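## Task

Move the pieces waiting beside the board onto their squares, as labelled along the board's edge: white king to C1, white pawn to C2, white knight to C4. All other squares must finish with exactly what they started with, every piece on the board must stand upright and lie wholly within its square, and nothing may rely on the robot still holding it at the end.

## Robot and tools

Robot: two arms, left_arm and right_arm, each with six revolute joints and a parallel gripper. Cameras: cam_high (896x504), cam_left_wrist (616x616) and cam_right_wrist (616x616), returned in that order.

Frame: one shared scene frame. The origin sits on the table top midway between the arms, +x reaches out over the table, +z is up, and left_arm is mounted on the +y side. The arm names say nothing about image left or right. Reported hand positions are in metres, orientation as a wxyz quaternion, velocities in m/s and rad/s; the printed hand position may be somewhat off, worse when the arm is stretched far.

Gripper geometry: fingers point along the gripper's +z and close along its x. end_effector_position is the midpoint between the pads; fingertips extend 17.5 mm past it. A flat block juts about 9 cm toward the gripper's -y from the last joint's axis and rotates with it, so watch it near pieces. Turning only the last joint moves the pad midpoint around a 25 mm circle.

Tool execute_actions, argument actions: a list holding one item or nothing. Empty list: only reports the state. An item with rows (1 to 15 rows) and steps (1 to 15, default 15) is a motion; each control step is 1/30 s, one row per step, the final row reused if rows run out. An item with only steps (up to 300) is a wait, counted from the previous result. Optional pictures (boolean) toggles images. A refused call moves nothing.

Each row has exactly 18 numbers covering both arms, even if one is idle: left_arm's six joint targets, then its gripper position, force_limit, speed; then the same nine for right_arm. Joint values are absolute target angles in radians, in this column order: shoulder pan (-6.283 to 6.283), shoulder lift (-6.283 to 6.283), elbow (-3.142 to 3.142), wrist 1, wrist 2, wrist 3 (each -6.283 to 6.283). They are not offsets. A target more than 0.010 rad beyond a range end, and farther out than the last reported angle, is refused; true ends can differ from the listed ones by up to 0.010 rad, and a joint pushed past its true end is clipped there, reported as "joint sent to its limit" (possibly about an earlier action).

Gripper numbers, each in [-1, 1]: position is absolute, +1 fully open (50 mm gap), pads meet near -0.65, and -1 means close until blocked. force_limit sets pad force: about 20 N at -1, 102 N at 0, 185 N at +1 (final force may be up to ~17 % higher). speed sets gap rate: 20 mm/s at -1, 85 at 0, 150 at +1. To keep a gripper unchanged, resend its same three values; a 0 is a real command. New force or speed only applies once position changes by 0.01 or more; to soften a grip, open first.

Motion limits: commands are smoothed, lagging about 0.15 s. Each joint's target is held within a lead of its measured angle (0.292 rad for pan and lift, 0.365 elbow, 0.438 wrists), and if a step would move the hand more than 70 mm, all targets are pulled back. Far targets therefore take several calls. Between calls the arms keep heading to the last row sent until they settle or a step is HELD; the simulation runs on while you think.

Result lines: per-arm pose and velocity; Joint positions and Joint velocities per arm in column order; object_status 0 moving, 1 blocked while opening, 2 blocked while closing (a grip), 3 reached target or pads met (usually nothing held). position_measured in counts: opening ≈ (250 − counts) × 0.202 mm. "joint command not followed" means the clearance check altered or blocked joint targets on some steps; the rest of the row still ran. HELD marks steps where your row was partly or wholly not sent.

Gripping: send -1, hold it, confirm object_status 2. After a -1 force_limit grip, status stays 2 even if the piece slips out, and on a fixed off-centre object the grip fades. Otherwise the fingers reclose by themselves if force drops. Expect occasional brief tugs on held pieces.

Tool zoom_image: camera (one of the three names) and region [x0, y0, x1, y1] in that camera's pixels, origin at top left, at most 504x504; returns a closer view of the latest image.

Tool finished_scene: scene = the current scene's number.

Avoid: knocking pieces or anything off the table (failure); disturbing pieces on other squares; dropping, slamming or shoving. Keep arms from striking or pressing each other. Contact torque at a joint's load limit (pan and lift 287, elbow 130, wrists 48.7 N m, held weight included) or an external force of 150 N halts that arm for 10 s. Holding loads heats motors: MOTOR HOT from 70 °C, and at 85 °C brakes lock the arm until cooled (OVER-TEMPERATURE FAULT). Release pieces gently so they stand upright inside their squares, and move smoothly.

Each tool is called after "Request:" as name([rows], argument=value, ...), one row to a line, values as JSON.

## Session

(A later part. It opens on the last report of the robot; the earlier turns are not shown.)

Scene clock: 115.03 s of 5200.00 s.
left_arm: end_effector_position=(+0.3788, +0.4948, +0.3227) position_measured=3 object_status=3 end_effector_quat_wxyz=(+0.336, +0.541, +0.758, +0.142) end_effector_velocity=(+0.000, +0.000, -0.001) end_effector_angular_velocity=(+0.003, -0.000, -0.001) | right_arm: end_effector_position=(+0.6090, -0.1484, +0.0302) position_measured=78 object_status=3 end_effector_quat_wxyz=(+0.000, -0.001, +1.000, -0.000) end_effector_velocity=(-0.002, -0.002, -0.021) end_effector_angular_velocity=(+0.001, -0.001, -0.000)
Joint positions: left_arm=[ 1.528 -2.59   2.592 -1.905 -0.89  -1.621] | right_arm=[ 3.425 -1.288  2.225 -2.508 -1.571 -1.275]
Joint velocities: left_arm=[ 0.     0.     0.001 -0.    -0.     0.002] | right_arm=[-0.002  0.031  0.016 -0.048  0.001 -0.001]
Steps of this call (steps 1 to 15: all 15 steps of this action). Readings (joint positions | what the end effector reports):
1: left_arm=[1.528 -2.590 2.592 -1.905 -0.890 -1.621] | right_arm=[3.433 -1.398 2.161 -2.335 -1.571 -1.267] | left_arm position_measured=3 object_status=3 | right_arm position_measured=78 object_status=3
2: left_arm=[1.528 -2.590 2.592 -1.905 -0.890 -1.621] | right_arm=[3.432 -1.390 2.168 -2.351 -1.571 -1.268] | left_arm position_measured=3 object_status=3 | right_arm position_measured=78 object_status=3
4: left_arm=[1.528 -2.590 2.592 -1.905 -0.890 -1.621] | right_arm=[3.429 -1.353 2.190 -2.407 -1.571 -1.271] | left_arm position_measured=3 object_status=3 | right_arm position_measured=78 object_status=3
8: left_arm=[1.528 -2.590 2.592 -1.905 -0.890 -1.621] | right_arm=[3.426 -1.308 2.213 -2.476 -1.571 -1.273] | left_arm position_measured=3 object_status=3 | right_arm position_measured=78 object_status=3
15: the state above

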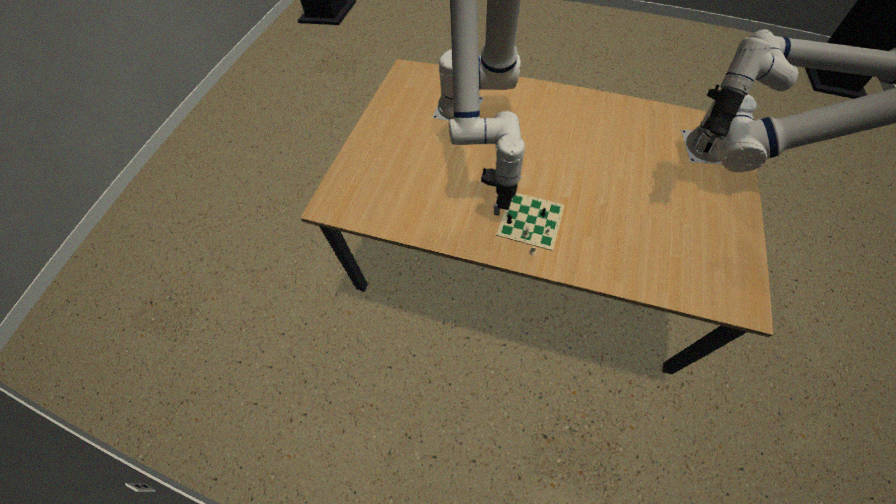

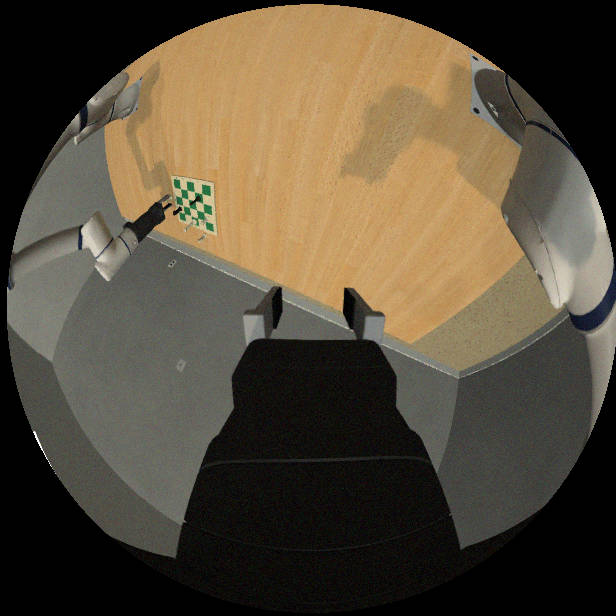

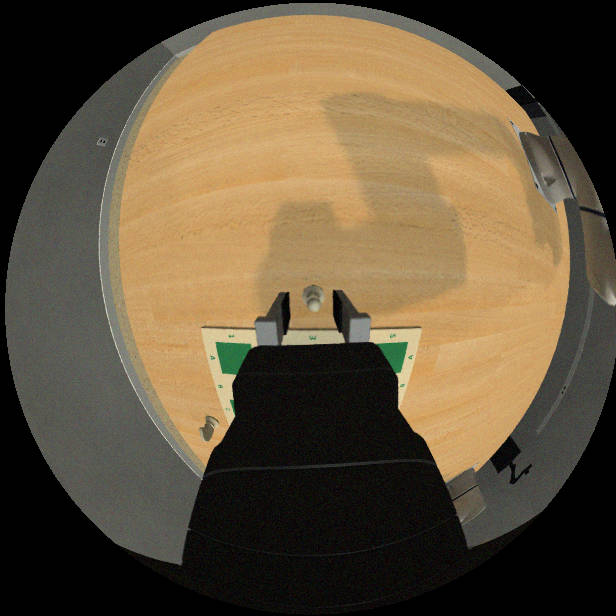

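Request:
execute_actions([
  {"rows":[[1.528,-2.59,2.592,-1.905,-0.89,-1.621,1,0,0,3.4215,-1.2875,2.2325,-2.516,-1.571,-1.275,-1,1,0]]},
], pictures=false)

Request:
execute_actions([
  {"rows":[[1.528,-2.59,2.592,-1.905,-0.89,-1.621,1,0,0,3.4249,-1.4107,2.1783,-2.3386,-1.571,-1.275,-1,1,0]]},
], pictures=false)

Request:
execute_actions([
  {"rows":[[1.528,-2.59,2.592,-1.905,-0.89,-1.621,1,0,0,3.5838,-1.2523,1.9654,-2.2841,-1.571,-1.116,-1,1,0]]},
], pictures=false)

Request:
execute_actions([
  {"rows":[[1.528,-2.59,2.592,-1.905,-0.89,-1.621,1,0,0,3.5838,-1.1553,2.006,-2.4217,-1.571,-1.116,-1,1,0]]},
])

Scene clock: 120.40 s of 5200.00 s.
left_arm: end_effector_position=(+0.3788, +0.4948, +0.3227) position_measured=3 object_status=3 end_effector_quat_wxyz=(+0.336, +0.541, +0.758, +0.142) end_effector_velocity=(+0.000, +0.001, +0.000) end_effector_angular_velocity=(+0.000, -0.000, +0.002) | right_arm: end_effector_position=(+0.6069, -0.1513, +0.0274) position_measured=216 object_status=0 end_effector_quat_wxyz=(+0.000, +0.001, +1.000, -0.000) end_effector_velocity=(-0.000, -0.001, +0.001) end_effector_angular_velocity=(-0.000, -0.001, -0.000)
Joint positions: left_arm=[ 1.528 -2.59   2.592 -1.905 -0.89  -1.621] | right_arm=[ 3.422 -1.287  2.232 -2.516 -1.571 -1.275]
Joint velocities: left_arm=[ 0.002  0.    -0.     0.     0.    -0.   ] | right_arm=[-0.001 -0.002  0.002 -0.    -0.001 -0.   ]
Steps of this call (steps 1 to 15: the robot went on to your last target; steps 16 to 90: nothing new was sent; then 1.87 s passed at rest; steps 91 to 105: all 15 steps of this action). Readings (joint positions | what the end effector reports):
91: left_arm=[1.528 -2.590 2.592 -1.905 -0.890 -1.621] | right_arm=[3.425 -1.284 2.227 -2.514 -1.571 -1.275] | left_arm position_measured=3 object_status=3 | right_arm position_measured=82 object_status=0
92: left_arm=[1.528 -2.590 2.592 -1.905 -0.890 -1.621] | right_arm=[3.424 -1.284 2.228 -2.515 -1.571 -1.275] | left_arm position_measured=3 object_status=3 | right_arm position_measured=96 object_status=0
94: left_arm=[1.528 -2.590 2.592 -1.905 -0.890 -1.621] | right_arm=[3.423 -1.285 2.230 -2.515 -1.571 -1.275] | left_arm position_measured=3 object_status=3 | right_arm position_measured=124 object_status=0
98: left_arm=[1.528 -2.590 2.592 -1.905 -0.890 -1.621] | right_arm=[3.422 -1.287 2.232 -2.516 -1.571 -1.275] | left_arm position_measured=3 object_status=3 | right_arm position_measured=180 object_status=0
105: the state above

Scene clock: 120.90 s of 5200.00 s.
left_arm: end_effector_position=(+0.3788, +0.4948, +0.3227) position_measured=3 object_status=3 end_effector_quat_wxyz=(+0.336, +0.541, +0.758, +0.142) end_effector_velocity=(+0.000, +0.000, -0.001) end_effector_angular_velocity=(+0.001, +0.000, +0.001) | right_arm: end_effector_position=(+0.6083, -0.1489, +0.1074) position_measured=216 object_status=2 end_effector_quat_wxyz=(+0.000, -0.001, +1.000, -0.000) end_effector_velocity=(-0.000, +0.000, +0.023) end_effector_angular_velocity=(-0.001, -0.001, +0.001)
Joint positions: left_arm=[ 1.528 -2.59   2.592 -1.905 -0.89  -1.621] | right_arm=[ 3.425 -1.406  2.18  -2.345 -1.571 -1.275]
Joint velocities: left_arm=[ 0.001  0.     0.001  0.     0.    -0.001] | right_arm=[ 0.001 -0.032 -0.015  0.046 -0.001  0.   ]
Steps of this call (steps 1 to 15: all 15 steps of this action). Readings (joint positions | what the end effector reports):
1: left_arm=[1.528 -2.590 2.592 -1.905 -0.890 -1.621] | right_arm=[3.422 -1.288 2.232 -2.516 -1.571 -1.275] | left_arm position_measured=3 object_status=3 | right_arm position_measured=216 object_status=0
2: left_arm=[1.528 -2.590 2.592 -1.905 -0.890 -1.621] | right_arm=[3.422 -1.298 2.229 -2.499 -1.571 -1.275] | left_arm position_measured=3 object_status=3 | right_arm position_measured=216 object_status=2
4: left_arm=[1.528 -2.590 2.592 -1.905 -0.890 -1.621] | right_arm=[3.423 -1.339 2.209 -2.443 -1.571 -1.275] | left_arm position_measured=3 object_status=3 | right_arm position_measured=216 object_status=2
8: left_arm=[1.528 -2.590 2.592 -1.905 -0.890 -1.621] | right_arm=[3.424 -1.385 2.190 -2.376 -1.571 -1.275] | left_arm position_measured=3 object_status=3 | right_arm position_measured=216 object_status=2
15: the state above

Scene clock: 121.40 s of 5200.00 s.
left_arm: end_effector_position=(+0.3788, +0.4948, +0.3227) position_measured=3 object_status=3 end_effector_quat_wxyz=(+0.336, +0.541, +0.758, +0.142) end_effector_velocity=(+0.000, -0.000, +0.000) end_effector_angular_velocity=(+0.000, -0.000, -0.001) | right_arm: end_effector_position=(+0.6475, -0.0246, +0.1105) position_measured=216 object_status=2 end_effector_quat_wxyz=(+0.000, -0.001, +1.000, -0.000) end_effector_velocity=(+0.013, +0.069, -0.001) end_effector_angular_velocity=(+0.002, -0.001, +0.000)
Joint positions: left_arm=[ 1.528 -2.59   2.592 -1.905 -0.89  -1.621] | right_arm=[ 3.574 -1.262  1.979 -2.288 -1.571 -1.126]
Joint velocities: left_arm=[-0.     0.001 -0.001 -0.     0.     0.001] | right_arm=[ 0.076  0.074 -0.104  0.028  0.002  0.076]
Steps of this call (steps 1 to 15: all 15 steps of this action). Readings (joint positions | what the end effector reports):
1: left_arm=[1.528 -2.590 2.592 -1.905 -0.890 -1.621] | right_arm=[3.425 -1.407 2.179 -2.343 -1.571 -1.275] | left_arm position_measured=3 object_status=3 | right_arm position_measured=216 object_status=2
2: left_arm=[1.528 -2.590 2.592 -1.905 -0.890 -1.621] | right_arm=[3.435 -1.398 2.166 -2.339 -1.571 -1.264] | left_arm position_measured=3 object_status=3 | right_arm position_measured=216 object_status=2
4: left_arm=[1.528 -2.590 2.592 -1.905 -0.890 -1.621] | right_arm=[3.467 -1.367 2.123 -2.328 -1.571 -1.233] | left_arm position_measured=3 object_status=3 | right_arm position_measured=216 object_status=2
8: left_arm=[1.528 -2.590 2.592 -1.905 -0.890 -1.621] | right_arm=[3.524 -1.311 2.047 -2.306 -1.571 -1.176] | left_arm position_measured=3 object_status=3 | right_arm position_measured=216 object_status=2
15: the state above

Scene clock: 121.90 s of 5200.00 s.
left_arm: end_effector_position=(+0.3788, +0.4948, +0.3227) position_measured=3 object_status=3 end_effector_quat_wxyz=(+0.336, +0.541, +0.758, +0.142) end_effector_velocity=(-0.000, +0.000, -0.000) end_effector_angular_velocity=(-0.000, +0.000, +0.000) | right_arm: end_effector_position=(+0.6496, -0.0157, +0.0356) position_measured=216 object_status=2 end_effector_quat_wxyz=(+0.000, -0.001, +1.000, -0.000) end_effector_velocity=(-0.000, +0.002, -0.017) end_effector_angular_velocity=(+0.002, -0.001, -0.001)
Joint positions: left_arm=[ 1.528 -2.59   2.592 -1.905 -0.89  -1.621] | right_arm=[ 3.584 -1.159  2.005 -2.418 -1.571 -1.116]
Joint velocities: left_arm=[-0.    -0.001  0.     0.001 -0.    -0.001] | right_arm=[ 0.002  0.024  0.007 -0.032  0.001  0.003]
Steps of this call (steps 1 to 15: all 15 steps of this action). Readings (joint positions | what the end effector reports):
1: left_arm=[1.528 -2.590 2.592 -1.905 -0.890 -1.621] | right_arm=[3.576 -1.259 1.976 -2.287 -1.571 -1.124] | left_arm position_measured=3 object_status=3 | right_arm position_measured=216 object_status=2
2: left_arm=[1.528 -2.590 2.592 -1.905 -0.890 -1.621] | right_arm=[3.578 -1.248 1.977 -2.303 -1.571 -1.122] | left_arm position_measured=3 object_status=3 | right_arm position_measured=216 object_status=2
4: left_arm=[1.528 -2.590 2.592 -1.905 -0.890 -1.621] | right_arm=[3.580 -1.211 1.990 -2.348 -1.571 -1.120] | left_arm position_measured=3 object_status=3 | right_arm position_measured=216 object_status=2
8: left_arm=[1.528 -2.590 2.592 -1.905 -0.890 -1.621] | right_arm=[3.582 -1.175 2.000 -2.396 -1.571 -1.117] | left_arm position_measured=3 object_status=3 | right_arm position_measured=216 object_status=2
15: the state above

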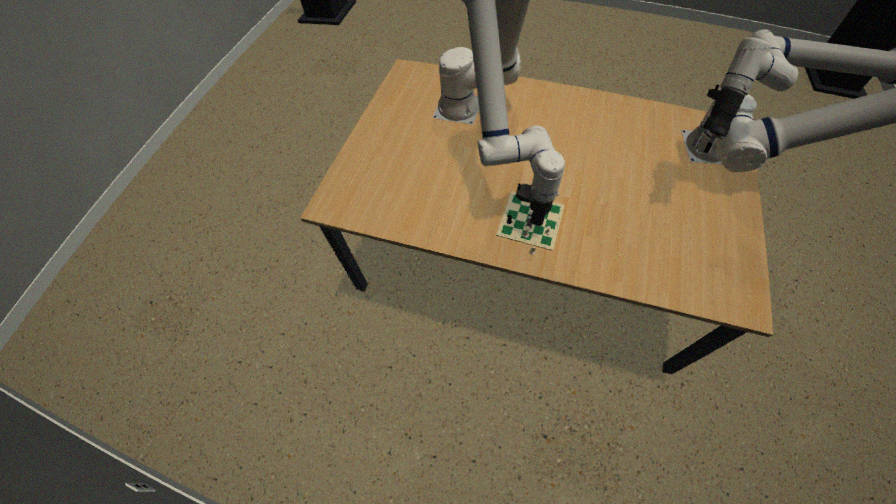

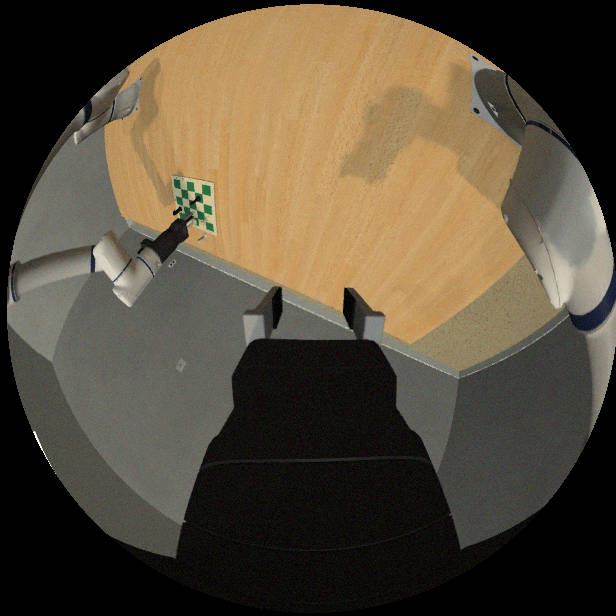

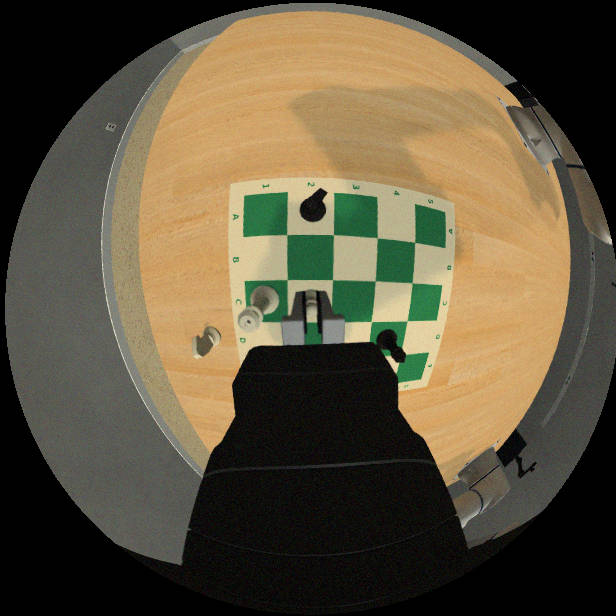

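Request:
execute_actions([
  {"rows":[[1.528,-2.59,2.592,-1.905,-0.89,-1.621,1,0,0,3.5838,-1.1553,2.006,-2.4217,-1.571,-1.116,-0.05,1,0]],"steps":8},
], pictures=false)

Request:
execute_actions([
  {"rows":[[1.528,-2.59,2.592,-1.905,-0.89,-1.621,1,0,0,3.5838,-1.2523,1.9654,-2.2841,-1.571,-1.116,-0.05,1,0]]},
], pictures=false)

Request:
execute_actions([
  {"rows":[[1.528,-2.59,2.592,-1.905,-0.89,-1.621,1,0,0,3.5737,-1.1061,1.7426,-2.2075,-1.571,-1.126,0.8,1,0]]},
], pictures=false)

Request:
execute_actions([
  {"rows":[[1.528,-2.59,2.592,-1.905,-0.89,-1.621,1,0,0,3.5737,-1.0206,1.7818,-2.3322,-1.571,-1.126,0.8,1,0]]},
])

Request:
zoom_image(camera="cam_right_wrist", region=[250,210,450,360])

Scene clock: 129.17 s of 5200.00 s.
left_arm: end_effector_position=(+0.3788, +0.4948, +0.3227) position_measured=3 object_status=3 end_effector_quat_wxyz=(+0.336, +0.541, +0.758, +0.142) end_effector_velocity=(+0.000, +0.000, -0.000) end_effector_angular_velocity=(+0.000, +0.000, +0.002) | right_arm: end_effector_position=(+0.6492, -0.0157, +0.0328) position_measured=160 object_status=0 end_effector_quat_wxyz=(-0.000, -0.001, +1.000, -0.000) end_effector_velocity=(+0.000, -0.000, -0.001) end_effector_angular_velocity=(-0.001, +0.000, -0.000)
Joint positions: left_arm=[ 1.528 -2.59   2.592 -1.905 -0.89  -1.621] | right_arm=[ 3.584 -1.155  2.006 -2.422 -1.571 -1.116]
Joint velocities: left_arm=[ 0.001  0.001  0.     0.    -0.    -0.001] | right_arm=[-0.     0.001 -0.    -0.    -0.     0.   ]
Steps of this call (steps 1 to 15: the robot went on to your last target; steps 16 to 90: nothing new was sent; then 4.00 s passed at rest; steps 91 to 98: all 8 steps of this action). Readings (joint positions | what the end effector reports):
91: left_arm=[1.528 -2.590 2.592 -1.905 -0.890 -1.621] | right_arm=[3.584 -1.155 2.006 -2.422 -1.571 -1.116] | left_arm position_measured=3 object_status=3 | right_arm position_measured=212 object_status=0
92: left_arm=[1.528 -2.590 2.592 -1.905 -0.890 -1.621] | right_arm=[3.584 -1.155 2.006 -2.422 -1.571 -1.116] | left_arm position_measured=3 object_status=3 | right_arm position_measured=199 object_status=0
94: left_arm=[1.528 -2.590 2.592 -1.905 -0.890 -1.621] | right_arm=[3.584 -1.155 2.006 -2.422 -1.571 -1.116] | left_arm position_measured=3 object_status=3 | right_arm position_measured=171 object_status=0
98: the state above

Scene clock: 129.67 s of 5200.00 s.
left_arm: end_effector_position=(+0.3788, +0.4948, +0.3227) position_measured=3 object_status=3 end_effector_quat_wxyz=(+0.336, +0.541, +0.758, +0.142) end_effector_velocity=(-0.000, -0.000, +0.001) end_effector_angular_velocity=(-0.001, +0.000, -0.001) | right_arm: end_effector_position=(+0.6492, -0.0157, +0.1078) position_measured=160 object_status=3 end_effector_quat_wxyz=(+0.000, -0.001, +1.000, -0.000) end_effector_velocity=(-0.001, -0.000, +0.019) end_effector_angular_velocity=(+0.000, -0.001, -0.001)
Joint positions: left_arm=[ 1.528 -2.59   2.592 -1.905 -0.89  -1.621] | right_arm=[ 3.584 -1.249  1.967 -2.288 -1.571 -1.116]
Joint velocities: left_arm=[-0.001  0.    -0.001  0.    -0.     0.001] | right_arm=[ 0.    -0.024 -0.01   0.033 -0.     0.001]
Steps of this call (steps 1 to 15: all 15 steps of this action). Readings (joint positions | what the end effector reports):
1: left_arm=[1.528 -2.590 2.592 -1.905 -0.890 -1.621] | right_arm=[3.584 -1.155 2.006 -2.421 -1.571 -1.116] | left_arm position_measured=3 object_status=3 | right_arm position_measured=160 object_status=0
2: left_arm=[1.528 -2.590 2.592 -1.905 -0.890 -1.621] | right_arm=[3.584 -1.165 2.003 -2.405 -1.571 -1.116] | left_arm position_measured=3 object_status=3 | right_arm position_measured=160 object_status=0
4: left_arm=[1.528 -2.590 2.592 -1.905 -0.890 -1.621] | right_arm=[3.584 -1.200 1.986 -2.359 -1.571 -1.116] | left_arm position_measured=3 object_status=3 | right_arm position_measured=160 object_status=3
8: left_arm=[1.528 -2.590 2.592 -1.905 -0.890 -1.621] | right_arm=[3.584 -1.234 1.973 -2.310 -1.571 -1.116] | left_arm position_measured=3 object_status=3 | right_arm position_measured=160 object_status=3
15: the state above

Scene clock: 130.17 s of 5200.00 s.
left_arm: end_effector_position=(+0.3788, +0.4948, +0.3227) position_measured=3 object_status=3 end_effector_quat_wxyz=(+0.336, +0.541, +0.758, +0.142) end_effector_velocity=(-0.000, -0.000, -0.001) end_effector_angular_velocity=(+0.003, +0.000, -0.002) | right_arm: end_effector_position=(+0.7488, +0.0241, +0.1103) position_measured=32 object_status=0 end_effector_quat_wxyz=(+0.000, -0.001, +1.000, -0.000) end_effector_velocity=(+0.036, +0.014, -0.001) end_effector_angular_velocity=(-0.000, -0.001, +0.000)
Joint positions: left_arm=[ 1.528 -2.59   2.592 -1.905 -0.89  -1.621] | right_arm=[ 3.574 -1.113  1.753 -2.211 -1.571 -1.126]
Joint velocities: left_arm=[-0.001  0.001  0.001  0.    -0.     0.002] | right_arm=[-0.004  0.051 -0.08   0.028 -0.001 -0.004]
Steps of this call (steps 1 to 15: all 15 steps of this action). Readings (joint positions | what the end effector reports):
1: left_arm=[1.528 -2.590 2.592 -1.905 -0.890 -1.621] | right_arm=[3.584 -1.250 1.966 -2.287 -1.571 -1.116] | left_arm position_measured=3 object_status=3 | right_arm position_measured=156 object_status=0
2: left_arm=[1.528 -2.590 2.592 -1.905 -0.890 -1.621] | right_arm=[3.584 -1.241 1.952 -2.281 -1.571 -1.116] | left_arm position_measured=3 object_status=3 | right_arm position_measured=142 object_status=0
4: left_arm=[1.528 -2.590 2.592 -1.905 -0.890 -1.621] | right_arm=[3.581 -1.207 1.898 -2.263 -1.571 -1.119] | left_arm position_measured=3 object_status=3 | right_arm position_measured=114 object_status=0
8: left_arm=[1.528 -2.590 2.592 -1.905 -0.890 -1.621] | right_arm=[3.576 -1.147 1.806 -2.230 -1.571 -1.123] | left_arm position_measured=3 object_status=3 | right_arm position_measured=58 object_status=0
15: the state above

Scene clock: 130.67 s of 5200.00 s.
left_arm: end_effector_position=(+0.3788, +0.4948, +0.3227) position_measured=3 object_status=3 end_effector_quat_wxyz=(+0.336, +0.541, +0.758, +0.142) end_effector_velocity=(+0.000, -0.000, +0.000) end_effector_angular_velocity=(-0.000, -0.000, +0.000) | right_arm: end_effector_position=(+0.7538, +0.0260, +0.0327) position_measured=32 object_status=3 end_effector_quat_wxyz=(+0.000, -0.001, +1.000, -0.000) end_effector_velocity=(-0.000, -0.000, -0.021) end_effector_angular_velocity=(-0.001, +0.001, -0.001)
Joint positions: left_arm=[ 1.528 -2.59   2.592 -1.905 -0.89  -1.621] | right_arm=[ 3.574 -1.023  1.781 -2.328 -1.571 -1.126]
Joint velocities: left_arm=[ 0.  0. -0. -0.  0.  0.] | right_arm=[-0.     0.023  0.008 -0.029 -0.     0.001]
Steps of this call (steps 1 to 15: all 15 steps of this action). Readings (joint positions | what the end effector reports):
1: left_arm=[1.528 -2.590 2.592 -1.905 -0.890 -1.621] | right_arm=[3.574 -1.111 1.751 -2.211 -1.571 -1.126] | left_arm position_measured=3 object_status=3 | right_arm position_measured=32 object_status=0
2: left_arm=[1.528 -2.590 2.592 -1.905 -0.890 -1.621] | right_arm=[3.574 -1.100 1.752 -2.227 -1.571 -1.126] | left_arm position_measured=3 object_status=3 | right_arm position_measured=32 object_status=3
4: left_arm=[1.528 -2.590 2.592 -1.905 -0.890 -1.621] | right_arm=[3.574 -1.069 1.766 -2.265 -1.571 -1.126] | left_arm position_measured=3 object_status=3 | right_arm position_measured=32 object_status=3
8: left_arm=[1.528 -2.590 2.592 -1.905 -0.890 -1.621] | right_arm=[3.574 -1.038 1.776 -2.309 -1.571 -1.126] | left_arm position_measured=3 object_status=3 | right_arm position_measured=32 object_status=3
15: the state above

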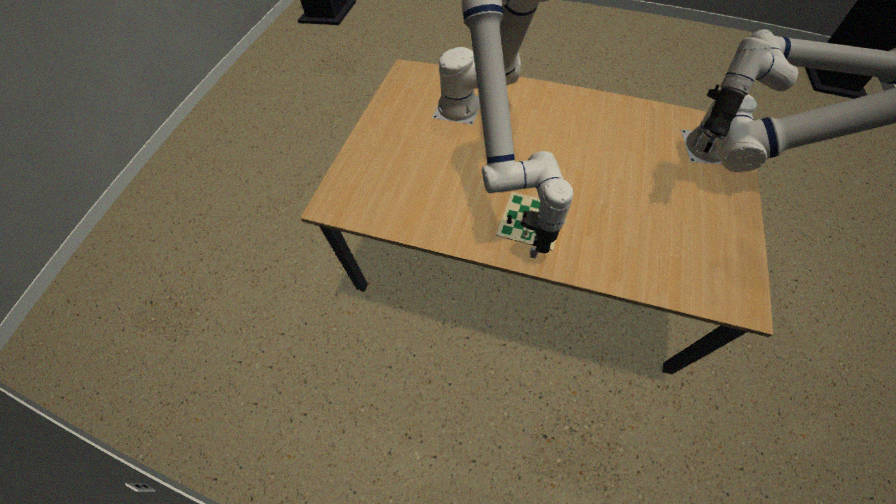

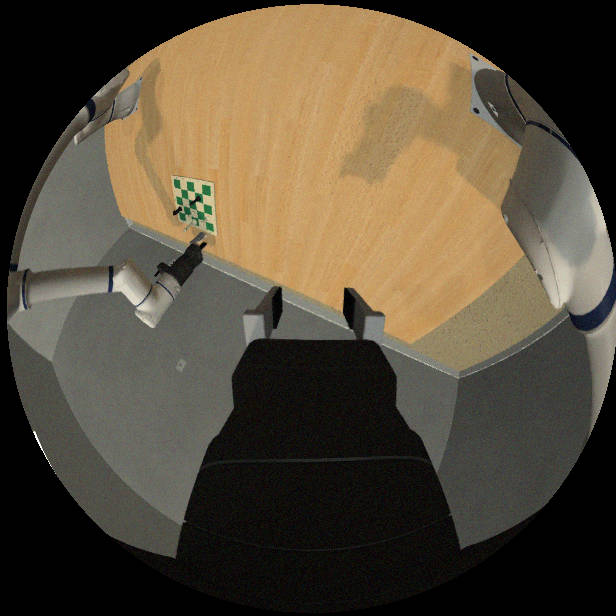

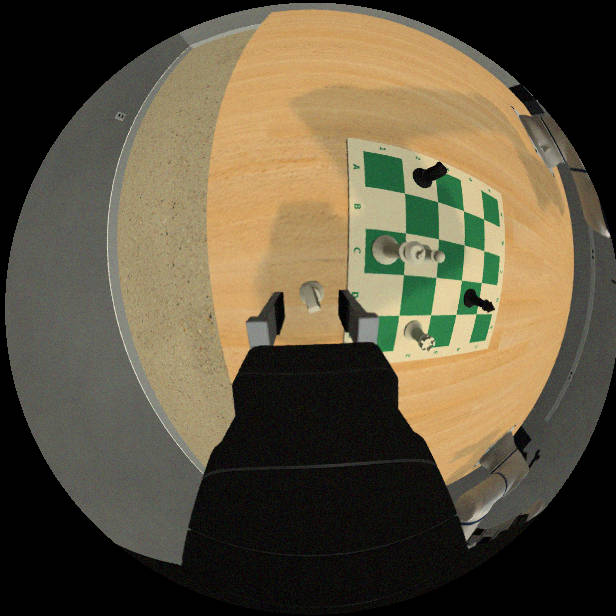

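Region (250, 210, 450, 360) of cam_right_wrist's 616x616 image, scaled by 2.520, with more detail than that image has; it fills the top 378 rows of this view, and the rest is white.

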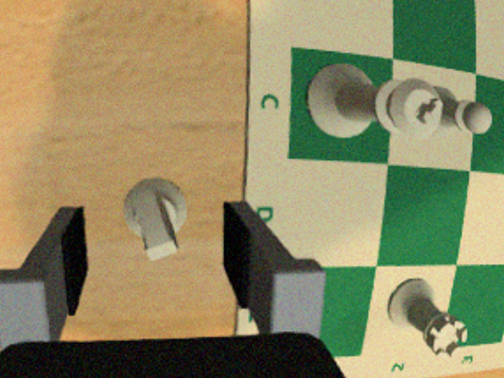

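Request:
execute_actions([
  {"rows":[[1.528,-2.59,2.592,-1.905,-0.89,-1.621,1,0,0,3.5684,-1.0242,1.7883,-2.3351,-1.571,-1.126,-1,1,0]]},
], pictures=false)

Request:
execute_actions([
  {"steps":5},
], pictures=false)

Request:
execute_actions([
  {"rows":[[1.528,-2.59,2.592,-1.905,-0.89,-1.621,1,0,0,3.5684,-1.12,1.742,-2.193,-1.571,-1.126,-1,1,0]]},
], pictures=false)

Request:
execute_actions([
  {"rows":[[1.528,-2.59,2.592,-1.905,-0.89,-1.621,1,0,0,3.6365,-1.3352,2.0811,-2.3169,-1.571,-1.064,-1,1,0]]},
], pictures=false)

Request:
execute_actions([
  {"steps":10},
], pictures=false)

Request:
execute_actions([
  {"rows":[[1.528,-2.59,2.592,-1.905,-0.89,-1.621,1,0,0,3.6365,-1.23,2.1239,-2.4649,-1.571,-1.064,-1,1,0]]},
])

Scene clock: 136.73 s of 5200.00 s.
left_arm: end_effector_position=(+0.3788, +0.4948, +0.3227) position_measured=3 object_status=3 end_effector_quat_wxyz=(+0.336, +0.541, +0.758, +0.142) end_effector_velocity=(-0.000, -0.000, +0.001) end_effector_angular_velocity=(-0.002, -0.000, -0.000) | right_arm: end_effector_position=(+0.7537, +0.0211, +0.0301) position_measured=219 object_status=0 end_effector_quat_wxyz=(+0.000, +0.002, +1.000, -0.000) end_effector_velocity=(-0.000, -0.001, -0.001) end_effector_angular_velocity=(-0.000, +0.001, -0.001)
Joint positions: left_arm=[ 1.528 -2.59   2.592 -1.905 -0.89  -1.621] | right_arm=[ 3.569 -1.024  1.788 -2.335 -1.571 -1.126]
Joint velocities: left_arm=[-0.001 -0.001 -0.     0.     0.    -0.001] | right_arm=[-0.001 -0.     0.001 -0.001  0.    -0.001]
Steps of this call (steps 1 to 15: the robot went on to your last target; steps 16 to 90: nothing new was sent; then 2.57 s passed at rest; steps 91 to 105: all 15 steps of this action). Readings (joint positions | what the end effector reports):
91: left_arm=[1.528 -2.590 2.592 -1.905 -0.890 -1.621] | right_arm=[3.574 -1.021 1.782 -2.332 -1.571 -1.126] | left_arm position_measured=3 object_status=3 | right_arm position_measured=36 object_status=0
92: left_arm=[1.528 -2.590 2.592 -1.905 -0.890 -1.621] | right_arm=[3.573 -1.021 1.783 -2.333 -1.571 -1.126] | left_arm position_measured=3 object_status=3 | right_arm position_measured=50 object_status=0
94: left_arm=[1.528 -2.590 2.592 -1.905 -0.890 -1.621] | right_arm=[3.571 -1.022 1.785 -2.334 -1.571 -1.126] | left_arm position_measured=3 object_status=3 | right_arm position_measured=78 object_status=0
98: left_arm=[1.528 -2.590 2.592 -1.905 -0.890 -1.621] | right_arm=[3.569 -1.023 1.787 -2.335 -1.571 -1.126] | left_arm position_measured=3 object_status=3 | right_arm position_measured=135 object_status=0
105: the state above

Scene clock: 136.90 s of 5200.00 s.
left_arm: end_effector_position=(+0.3788, +0.4948, +0.3227) position_measured=3 object_status=3 end_effector_quat_wxyz=(+0.336, +0.541, +0.758, +0.142) end_effector_velocity=(-0.000, +0.000, +0.000) end_effector_angular_velocity=(-0.002, +0.000, -0.000) | right_arm: end_effector_position=(+0.7536, +0.0210, +0.0301) position_measured=219 object_status=0 end_effector_quat_wxyz=(+0.000, +0.002, +1.000, -0.000) end_effector_velocity=(+0.001, +0.000, +0.000) end_effector_angular_velocity=(+0.000, -0.001, +0.000)
Joint positions: left_arm=[ 1.528 -2.59   2.592 -1.905 -0.89  -1.621] | right_arm=[ 3.568 -1.024  1.788 -2.335 -1.571 -1.126]
Joint velocities: left_arm=[-0.    -0.002  0.     0.    -0.    -0.   ] | right_arm=[-0.     0.001 -0.001  0.     0.    -0.   ]
Steps of this call (steps 1 to 5: the robot went on to your last target). Readings (joint positions | what the end effector reports):
1: left_arm=[1.528 -2.590 2.592 -1.905 -0.890 -1.621] | right_arm=[3.569 -1.024 1.788 -2.335 -1.571 -1.126] | left_arm position_measured=3 object_status=3 | right_arm position_measured=219 object_status=0
2: left_arm=[1.528 -2.590 2.592 -1.905 -0.890 -1.621] | right_arm=[3.568 -1.024 1.788 -2.335 -1.571 -1.126] | left_arm position_measured=3 object_status=3 | right_arm position_measured=219 object_status=0
4: left_arm=[1.528 -2.590 2.592 -1.905 -0.890 -1.621] | right_arm=[3.568 -1.024 1.788 -2.335 -1.571 -1.126] | left_arm position_measured=3 object_status=3 | right_arm position_measured=219 object_status=0
5: the state above

Scene clock: 137.40 s of 5200.00 s.
left_arm: end_effector_position=(+0.3788, +0.4948, +0.3227) position_measured=3 object_status=3 end_effector_quat_wxyz=(+0.336, +0.541, +0.758, +0.142) end_effector_velocity=(+0.000, +0.000, -0.000) end_effector_angular_velocity=(+0.000, -0.000, +0.000) | right_arm: end_effector_position=(+0.7539, +0.0210, +0.1173) position_measured=219 object_status=2 end_effector_quat_wxyz=(+0.000, +0.002, +1.000, -0.000) end_effector_velocity=(-0.002, -0.000, +0.024) end_effector_angular_velocity=(+0.000, +0.000, +0.001)
Joint positions: left_arm=[ 1.528 -2.59   2.592 -1.905 -0.89  -1.621] | right_arm=[ 3.568 -1.117  1.744 -2.198 -1.571 -1.126]
Joint velocities: left_arm=[ 0.  0.  0.  0.  0. -0.] | right_arm=[ 0.    -0.026 -0.012  0.038  0.    -0.   ]
Steps of this call (steps 1 to 15: all 15 steps of this action). Readings (joint positions | what the end effector reports):
1: left_arm=[1.528 -2.590 2.592 -1.905 -0.890 -1.621] | right_arm=[3.568 -1.025 1.788 -2.335 -1.571 -1.126] | left_arm position_measured=3 object_status=3 | right_arm position_measured=219 object_status=2
2: left_arm=[1.528 -2.590 2.592 -1.905 -0.890 -1.621] | right_arm=[3.568 -1.034 1.785 -2.318 -1.571 -1.126] | left_arm position_measured=3 object_status=3 | right_arm position_measured=219 object_status=2
4: left_arm=[1.528 -2.590 2.592 -1.905 -0.890 -1.621] | right_arm=[3.568 -1.064 1.768 -2.278 -1.571 -1.126] | left_arm position_measured=3 object_status=3 | right_arm position_measured=219 object_status=2
8: left_arm=[1.528 -2.590 2.592 -1.905 -0.890 -1.621] | right_arm=[3.568 -1.100 1.752 -2.223 -1.571 -1.126] | left_arm position_measured=3 object_status=3 | right_arm position_measured=219 object_status=2
15: the state above

Scene clock: 137.90 s of 5200.00 s.
left_arm: end_effector_position=(+0.3788, +0.4948, +0.3227) position_measured=3 object_status=3 end_effector_quat_wxyz=(+0.336, +0.541, +0.758, +0.142) end_effector_velocity=(+0.000, +0.001, -0.000) end_effector_angular_velocity=(+0.001, -0.000, +0.000) | right_arm: end_effector_position=(+0.5934, -0.0089, +0.1126) position_measured=219 object_status=2 end_effector_quat_wxyz=(+0.000, -0.001, +1.000, -0.000) end_effector_velocity=(-0.184, -0.046, -0.013) end_effector_angular_velocity=(+0.003, -0.007, +0.006)
Joint positions: left_arm=[ 1.528 -2.59   2.592 -1.905 -0.89  -1.621] | right_arm=[ 3.628 -1.307  2.037 -2.301 -1.571 -1.072]
Joint velocities: left_arm=[ 0.002  0.     0.    -0.001 -0.     0.003] | right_arm=[ 0.068 -0.218  0.334 -0.123 -0.     0.062]
Steps of this call (steps 1 to 15: all 15 steps of this action). Readings (joint positions | what the end effector reports):
1: left_arm=[1.528 -2.590 2.592 -1.905 -0.890 -1.621] | right_arm=[3.568 -1.118 1.744 -2.197 -1.571 -1.126] | left_arm position_measured=3 object_status=3 | right_arm position_measured=219 object_status=2
2: left_arm=[1.528 -2.590 2.592 -1.905 -0.890 -1.621] | right_arm=[3.571 -1.127 1.757 -2.201 -1.571 -1.124] | left_arm position_measured=3 object_status=3 | right_arm position_measured=219 object_status=2
4: left_arm=[1.528 -2.590 2.592 -1.905 -0.890 -1.621] | right_arm=[3.581 -1.158 1.807 -2.219 -1.571 -1.115] | left_arm position_measured=3 object_status=3 | right_arm position_measured=219 object_status=2
8: left_arm=[1.528 -2.590 2.592 -1.905 -0.890 -1.621] | right_arm=[3.599 -1.217 1.897 -2.251 -1.571 -1.098] | left_arm position_measured=3 object_status=3 | right_arm position_measured=219 object_status=2
15: the state above

Scene clock: 138.23 s of 5200.00 s.
left_arm: end_effector_position=(+0.3788, +0.4948, +0.3227) position_measured=3 object_status=3 end_effector_quat_wxyz=(+0.336, +0.541, +0.758, +0.142) end_effector_velocity=(-0.000, -0.000, +0.000) end_effector_angular_velocity=(-0.001, -0.000, -0.001) | right_arm: end_effector_position=(+0.5709, -0.0149, +0.1104) position_measured=219 object_status=2 end_effector_quat_wxyz=(+0.000, -0.001, +1.000, -0.000) end_effector_velocity=(-0.014, -0.004, -0.001) end_effector_angular_velocity=(+0.001, -0.001, +0.000)
Joint positions: left_arm=[ 1.528 -2.59   2.592 -1.905 -0.89  -1.621] | right_arm=[ 3.636 -1.333  2.078 -2.316 -1.571 -1.065]
Joint velocities: left_arm=[-0.    -0.001 -0.    -0.    -0.     0.001] | right_arm=[ 0.005 -0.017  0.025 -0.009  0.001  0.005]
Steps of this call (steps 1 to 10: the robot went on to your last target). Readings (joint positions | what the end effector reports):
1: left_arm=[1.528 -2.590 2.592 -1.905 -0.890 -1.621] | right_arm=[3.630 -1.313 2.047 -2.305 -1.571 -1.070] | left_arm position_measured=3 object_status=3 | right_arm position_measured=219 object_status=2
2: left_arm=[1.528 -2.590 2.592 -1.905 -0.890 -1.621] | right_arm=[3.631 -1.318 2.055 -2.308 -1.571 -1.069] | left_arm position_measured=3 object_status=3 | right_arm position_measured=219 object_status=2
4: left_arm=[1.528 -2.590 2.592 -1.905 -0.890 -1.621] | right_arm=[3.633 -1.325 2.065 -2.311 -1.571 -1.067] | left_arm position_measured=3 object_status=3 | right_arm position_measured=219 object_status=2
8: left_arm=[1.528 -2.590 2.592 -1.905 -0.890 -1.621] | right_arm=[3.635 -1.332 2.075 -2.315 -1.571 -1.065] | left_arm position_measured=3 object_status=3 | right_arm position_measured=219 object_status=2
10: the state above

Scene clock: 138.73 s of 5200.00 s.
left_arm: end_effector_position=(+0.3788, +0.4948, +0.3227) position_measured=3 object_status=3 end_effector_quat_wxyz=(+0.336, +0.541, +0.758, +0.142) end_effector_velocity=(+0.000, -0.000, +0.000) end_effector_angular_velocity=(+0.002, -0.000, -0.001) | right_arm: end_effector_position=(+0.5694, -0.0151, +0.0367) position_measured=219 object_status=2 end_effector_quat_wxyz=(+0.000, -0.001, +1.000, -0.000) end_effector_velocity=(-0.001, -0.001, -0.018) end_effector_angular_velocity=(+0.000, -0.000, -0.000)
Joint positions: left_arm=[ 1.528 -2.59   2.592 -1.905 -0.89  -1.621] | right_arm=[ 3.636 -1.233  2.122 -2.46  -1.571 -1.064]
Joint velocities: left_arm=[ 0.     0.002 -0.001  0.     0.     0.001] | right_arm=[ 0.     0.024  0.011 -0.036  0.     0.   ]
Steps of this call (steps 1 to 15: all 15 steps of this action). Readings (joint positions | what the end effector reports):
1: left_arm=[1.528 -2.590 2.592 -1.905 -0.890 -1.621] | right_arm=[3.636 -1.333 2.079 -2.317 -1.571 -1.064] | left_arm position_measured=3 object_status=3 | right_arm position_measured=219 object_status=2
2: left_arm=[1.528 -2.590 2.592 -1.905 -0.890 -1.621] | right_arm=[3.636 -1.324 2.083 -2.333 -1.571 -1.064] | left_arm position_measured=3 object_status=3 | right_arm position_measured=219 object_status=2
4: left_arm=[1.528 -2.590 2.592 -1.905 -0.890 -1.621] | right_arm=[3.636 -1.286 2.101 -2.384 -1.571 -1.064] | left_arm position_measured=3 object_status=3 | right_arm position_measured=219 object_status=2
8: left_arm=[1.528 -2.590 2.592 -1.905 -0.890 -1.621] | right_arm=[3.636 -1.250 2.115 -2.436 -1.571 -1.064] | left_arm position_measured=3 object_status=3 | right_arm position_measured=219 object_status=2
15: the state above

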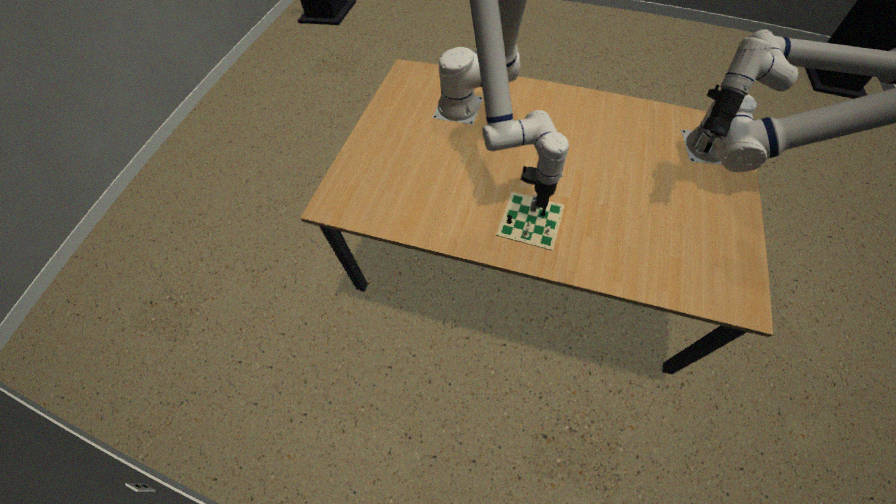

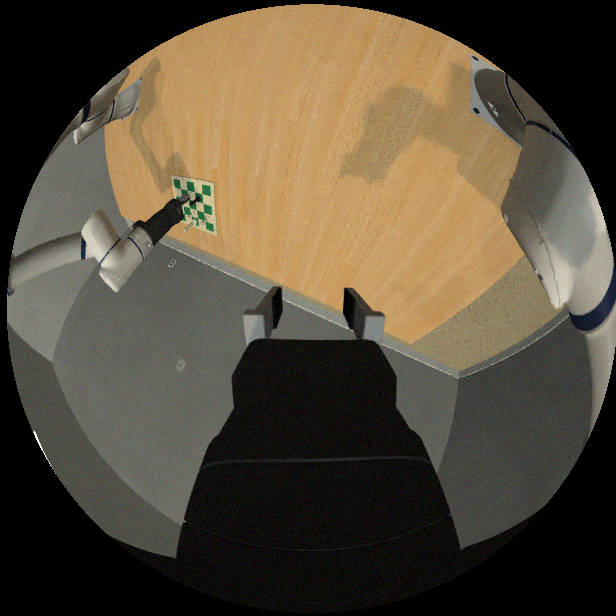

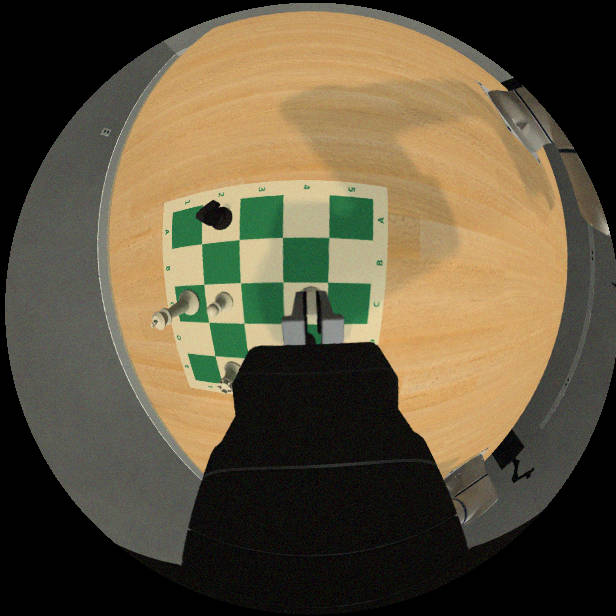

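Request:
execute_actions([
  {"rows":[[1.528,-2.59,2.592,-1.905,-0.89,-1.621,1,0,0,3.6365,-1.23,2.1239,-2.4649,-1.571,-1.064,0.5,1,0]],"steps":10},
], pictures=false)

Request:
execute_actions([
  {"rows":[[1.528,-2.59,2.592,-1.905,-0.89,-1.621,1,0,0,3.6365,-1.3352,2.0811,-2.3169,-1.571,-1.064,0.5,1,0]]},
], pictures=false)

Request:
execute_actions([
  {"rows":[[1.528,-2.59,2.592,-1.905,-0.89,-1.621,1,0,0,3.69,-1.33,1.9,-2.141,-1.571,-1.01,1,1,0]]},
])

Request:
zoom_image(camera="cam_right_wrist", region=[200,150,400,350])

Scene clock: 142.03 s of 5200.00 s.
left_arm: end_effector_position=(+0.3788, +0.4948, +0.3227) position_measured=3 object_status=3 end_effector_quat_wxyz=(+0.336, +0.541, +0.758, +0.142) end_effector_velocity=(+0.000, +0.000, -0.001) end_effector_angular_velocity=(+0.003, +0.001, +0.001) | right_arm: end_effector_position=(+0.5690, -0.0154, +0.0338) position_measured=90 object_status=0 end_effector_quat_wxyz=(-0.000, -0.001, +1.000, -0.000) end_effector_velocity=(+0.002, +0.001, +0.001) end_effector_angular_velocity=(+0.001, -0.003, +0.001)
Joint positions: left_arm=[ 1.528 -2.59   2.592 -1.905 -0.89  -1.621] | right_arm=[ 3.636 -1.23   2.124 -2.465 -1.571 -1.064]
Joint velocities: left_arm=[ 0.     0.001  0.001  0.001  0.    -0.001] | right_arm=[ 0.     0.001 -0.004  0.    -0.    -0.   ]
Steps of this call (steps 1 to 15: the robot went on to your last target; steps 16 to 89: nothing new was sent; steps 90 to 99: all 10 steps of this action). Readings (joint positions | what the end effector reports):
90: left_arm=[1.528 -2.590 2.592 -1.905 -0.890 -1.621] | right_arm=[3.637 -1.230 2.124 -2.465 -1.571 -1.064] | left_arm position_measured=3 object_status=3 | right_arm position_measured=216 object_status=0
91: left_arm=[1.528 -2.590 2.592 -1.905 -0.890 -1.621] | right_arm=[3.637 -1.230 2.124 -2.465 -1.571 -1.064] | left_arm position_measured=3 object_status=3 | right_arm position_measured=202 object_status=0
93: left_arm=[1.528 -2.590 2.592 -1.905 -0.890 -1.621] | right_arm=[3.636 -1.230 2.124 -2.465 -1.571 -1.064] | left_arm position_measured=3 object_status=3 | right_arm position_measured=174 object_status=0
97: left_arm=[1.528 -2.590 2.592 -1.905 -0.890 -1.621] | right_arm=[3.636 -1.230 2.124 -2.465 -1.571 -1.064] | left_arm position_measured=3 object_status=3 | right_arm position_measured=118 object_status=0
99: the state above

Scene clock: 142.53 s of 5200.00 s.
left_arm: end_effector_position=(+0.3788, +0.4948, +0.3227) position_measured=3 object_status=3 end_effector_quat_wxyz=(+0.336, +0.541, +0.758, +0.142) end_effector_velocity=(+0.000, -0.000, +0.000) end_effector_angular_velocity=(+0.001, +0.000, +0.000) | right_arm: end_effector_position=(+0.5691, -0.0153, +0.1078) position_measured=78 object_status=3 end_effector_quat_wxyz=(+0.000, -0.001, +1.000, -0.000) end_effector_velocity=(-0.001, -0.001, +0.018) end_effector_angular_velocity=(-0.001, -0.000, +0.000)
Joint positions: left_arm=[ 1.528 -2.59   2.592 -1.905 -0.89  -1.621] | right_arm=[ 3.636 -1.332  2.082 -2.322 -1.571 -1.064]
Joint velocities: left_arm=[ 0.001  0.002 -0.001  0.    -0.     0.001] | right_arm=[ 0.    -0.025 -0.01   0.036 -0.001  0.   ]
Steps of this call (steps 1 to 15: all 15 steps of this action). Readings (joint positions | what the end effector reports):
1: left_arm=[1.528 -2.590 2.592 -1.905 -0.890 -1.621] | right_arm=[3.636 -1.230 2.124 -2.464 -1.571 -1.064] | left_arm position_measured=3 object_status=3 | right_arm position_measured=79 object_status=0
2: left_arm=[1.528 -2.590 2.592 -1.905 -0.890 -1.621] | right_arm=[3.636 -1.240 2.120 -2.448 -1.571 -1.064] | left_arm position_measured=3 object_status=3 | right_arm position_measured=78 object_status=0
4: left_arm=[1.528 -2.590 2.592 -1.905 -0.890 -1.621] | right_arm=[3.636 -1.278 2.103 -2.398 -1.571 -1.064] | left_arm position_measured=3 object_status=3 | right_arm position_measured=78 object_status=0
8: left_arm=[1.528 -2.590 2.592 -1.905 -0.890 -1.621] | right_arm=[3.636 -1.315 2.089 -2.345 -1.571 -1.064] | left_arm position_measured=3 object_status=3 | right_arm position_measured=78 object_status=3
15: the state above

Scene clock: 143.03 s of 5200.00 s.
left_arm: end_effector_position=(+0.3788, +0.4948, +0.3227) position_measured=3 object_status=3 end_effector_quat_wxyz=(+0.336, +0.541, +0.758, +0.142) end_effector_velocity=(-0.000, +0.000, -0.000) end_effector_angular_velocity=(-0.000, +0.000, +0.001) | right_arm: end_effector_position=(+0.5959, +0.0430, +0.1853) position_measured=3 object_status=3 end_effector_quat_wxyz=(+0.000, -0.001, +1.000, -0.000) end_effector_velocity=(+0.006, +0.019, +0.026) end_effector_angular_velocity=(-0.000, +0.001, -0.000)
Joint positions: left_arm=[ 1.528 -2.59   2.592 -1.905 -0.89  -1.621] | right_arm=[ 3.688 -1.33   1.908 -2.148 -1.571 -1.012]
Joint velocities: left_arm=[ 0.    -0.001  0.001  0.    -0.    -0.001] | right_arm=[ 0.017  0.002 -0.057  0.057  0.     0.017]
Steps of this call (steps 1 to 15: all 15 steps of this action). Readings (joint positions | what the end effector reports):
1: left_arm=[1.528 -2.590 2.592 -1.905 -0.890 -1.621] | right_arm=[3.637 -1.333 2.082 -2.320 -1.571 -1.064] | left_arm position_measured=3 object_status=3 | right_arm position_measured=74 object_status=0
2: left_arm=[1.528 -2.590 2.592 -1.905 -0.890 -1.621] | right_arm=[3.641 -1.332 2.069 -2.305 -1.571 -1.060] | left_arm position_measured=3 object_status=3 | right_arm position_measured=60 object_status=0
4: left_arm=[1.528 -2.590 2.592 -1.905 -0.890 -1.621] | right_arm=[3.654 -1.332 2.019 -2.260 -1.571 -1.046] | left_arm position_measured=3 object_status=3 | right_arm position_measured=32 object_status=0
8: left_arm=[1.528 -2.590 2.592 -1.905 -0.890 -1.621] | right_arm=[3.677 -1.331 1.946 -2.186 -1.571 -1.024] | left_arm position_measured=3 object_status=3 | right_arm position_measured=3 object_status=0
15: the state above

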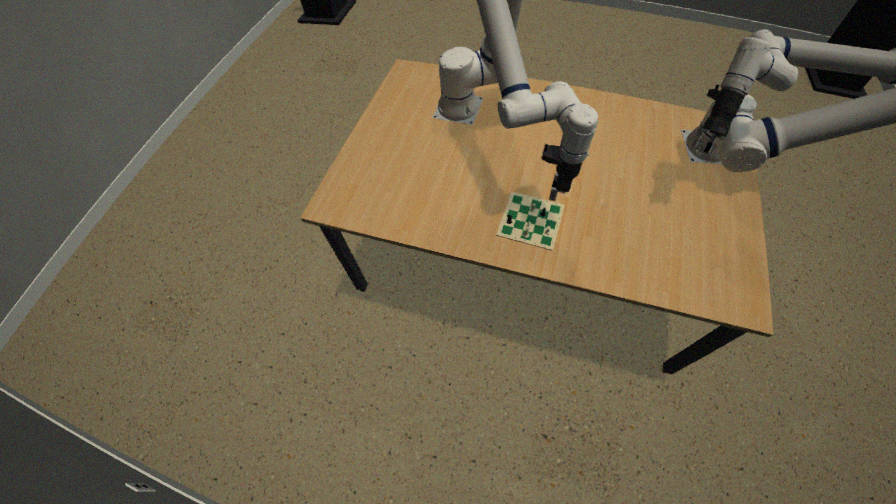

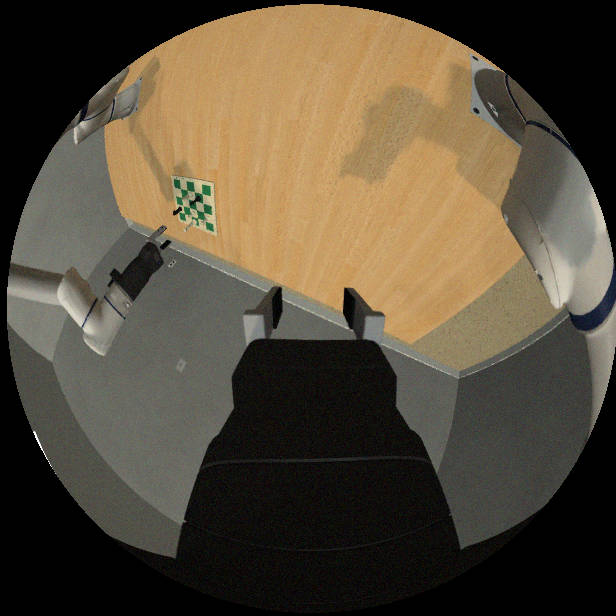

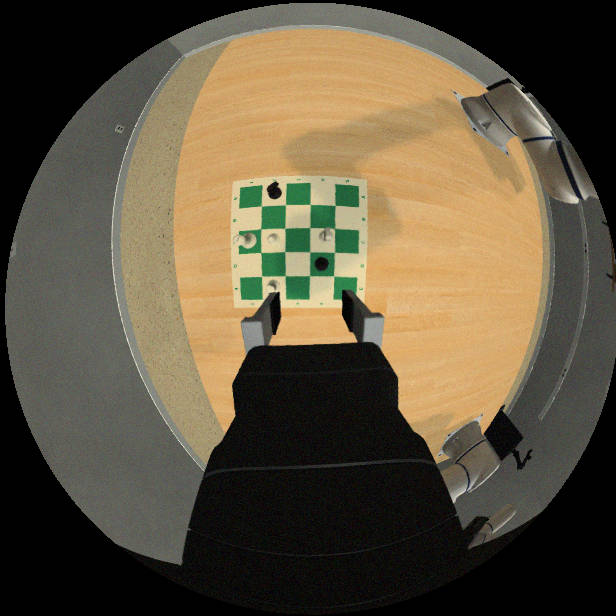

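Region (200, 150, 400, 350) of cam_right_wrist's 616x616 image, scaled by 2.520, with more detail than that image has.

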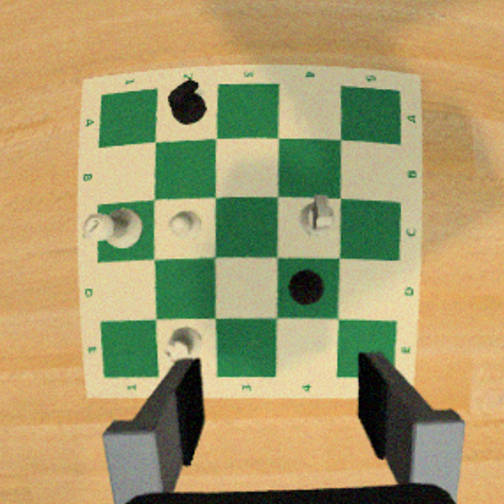

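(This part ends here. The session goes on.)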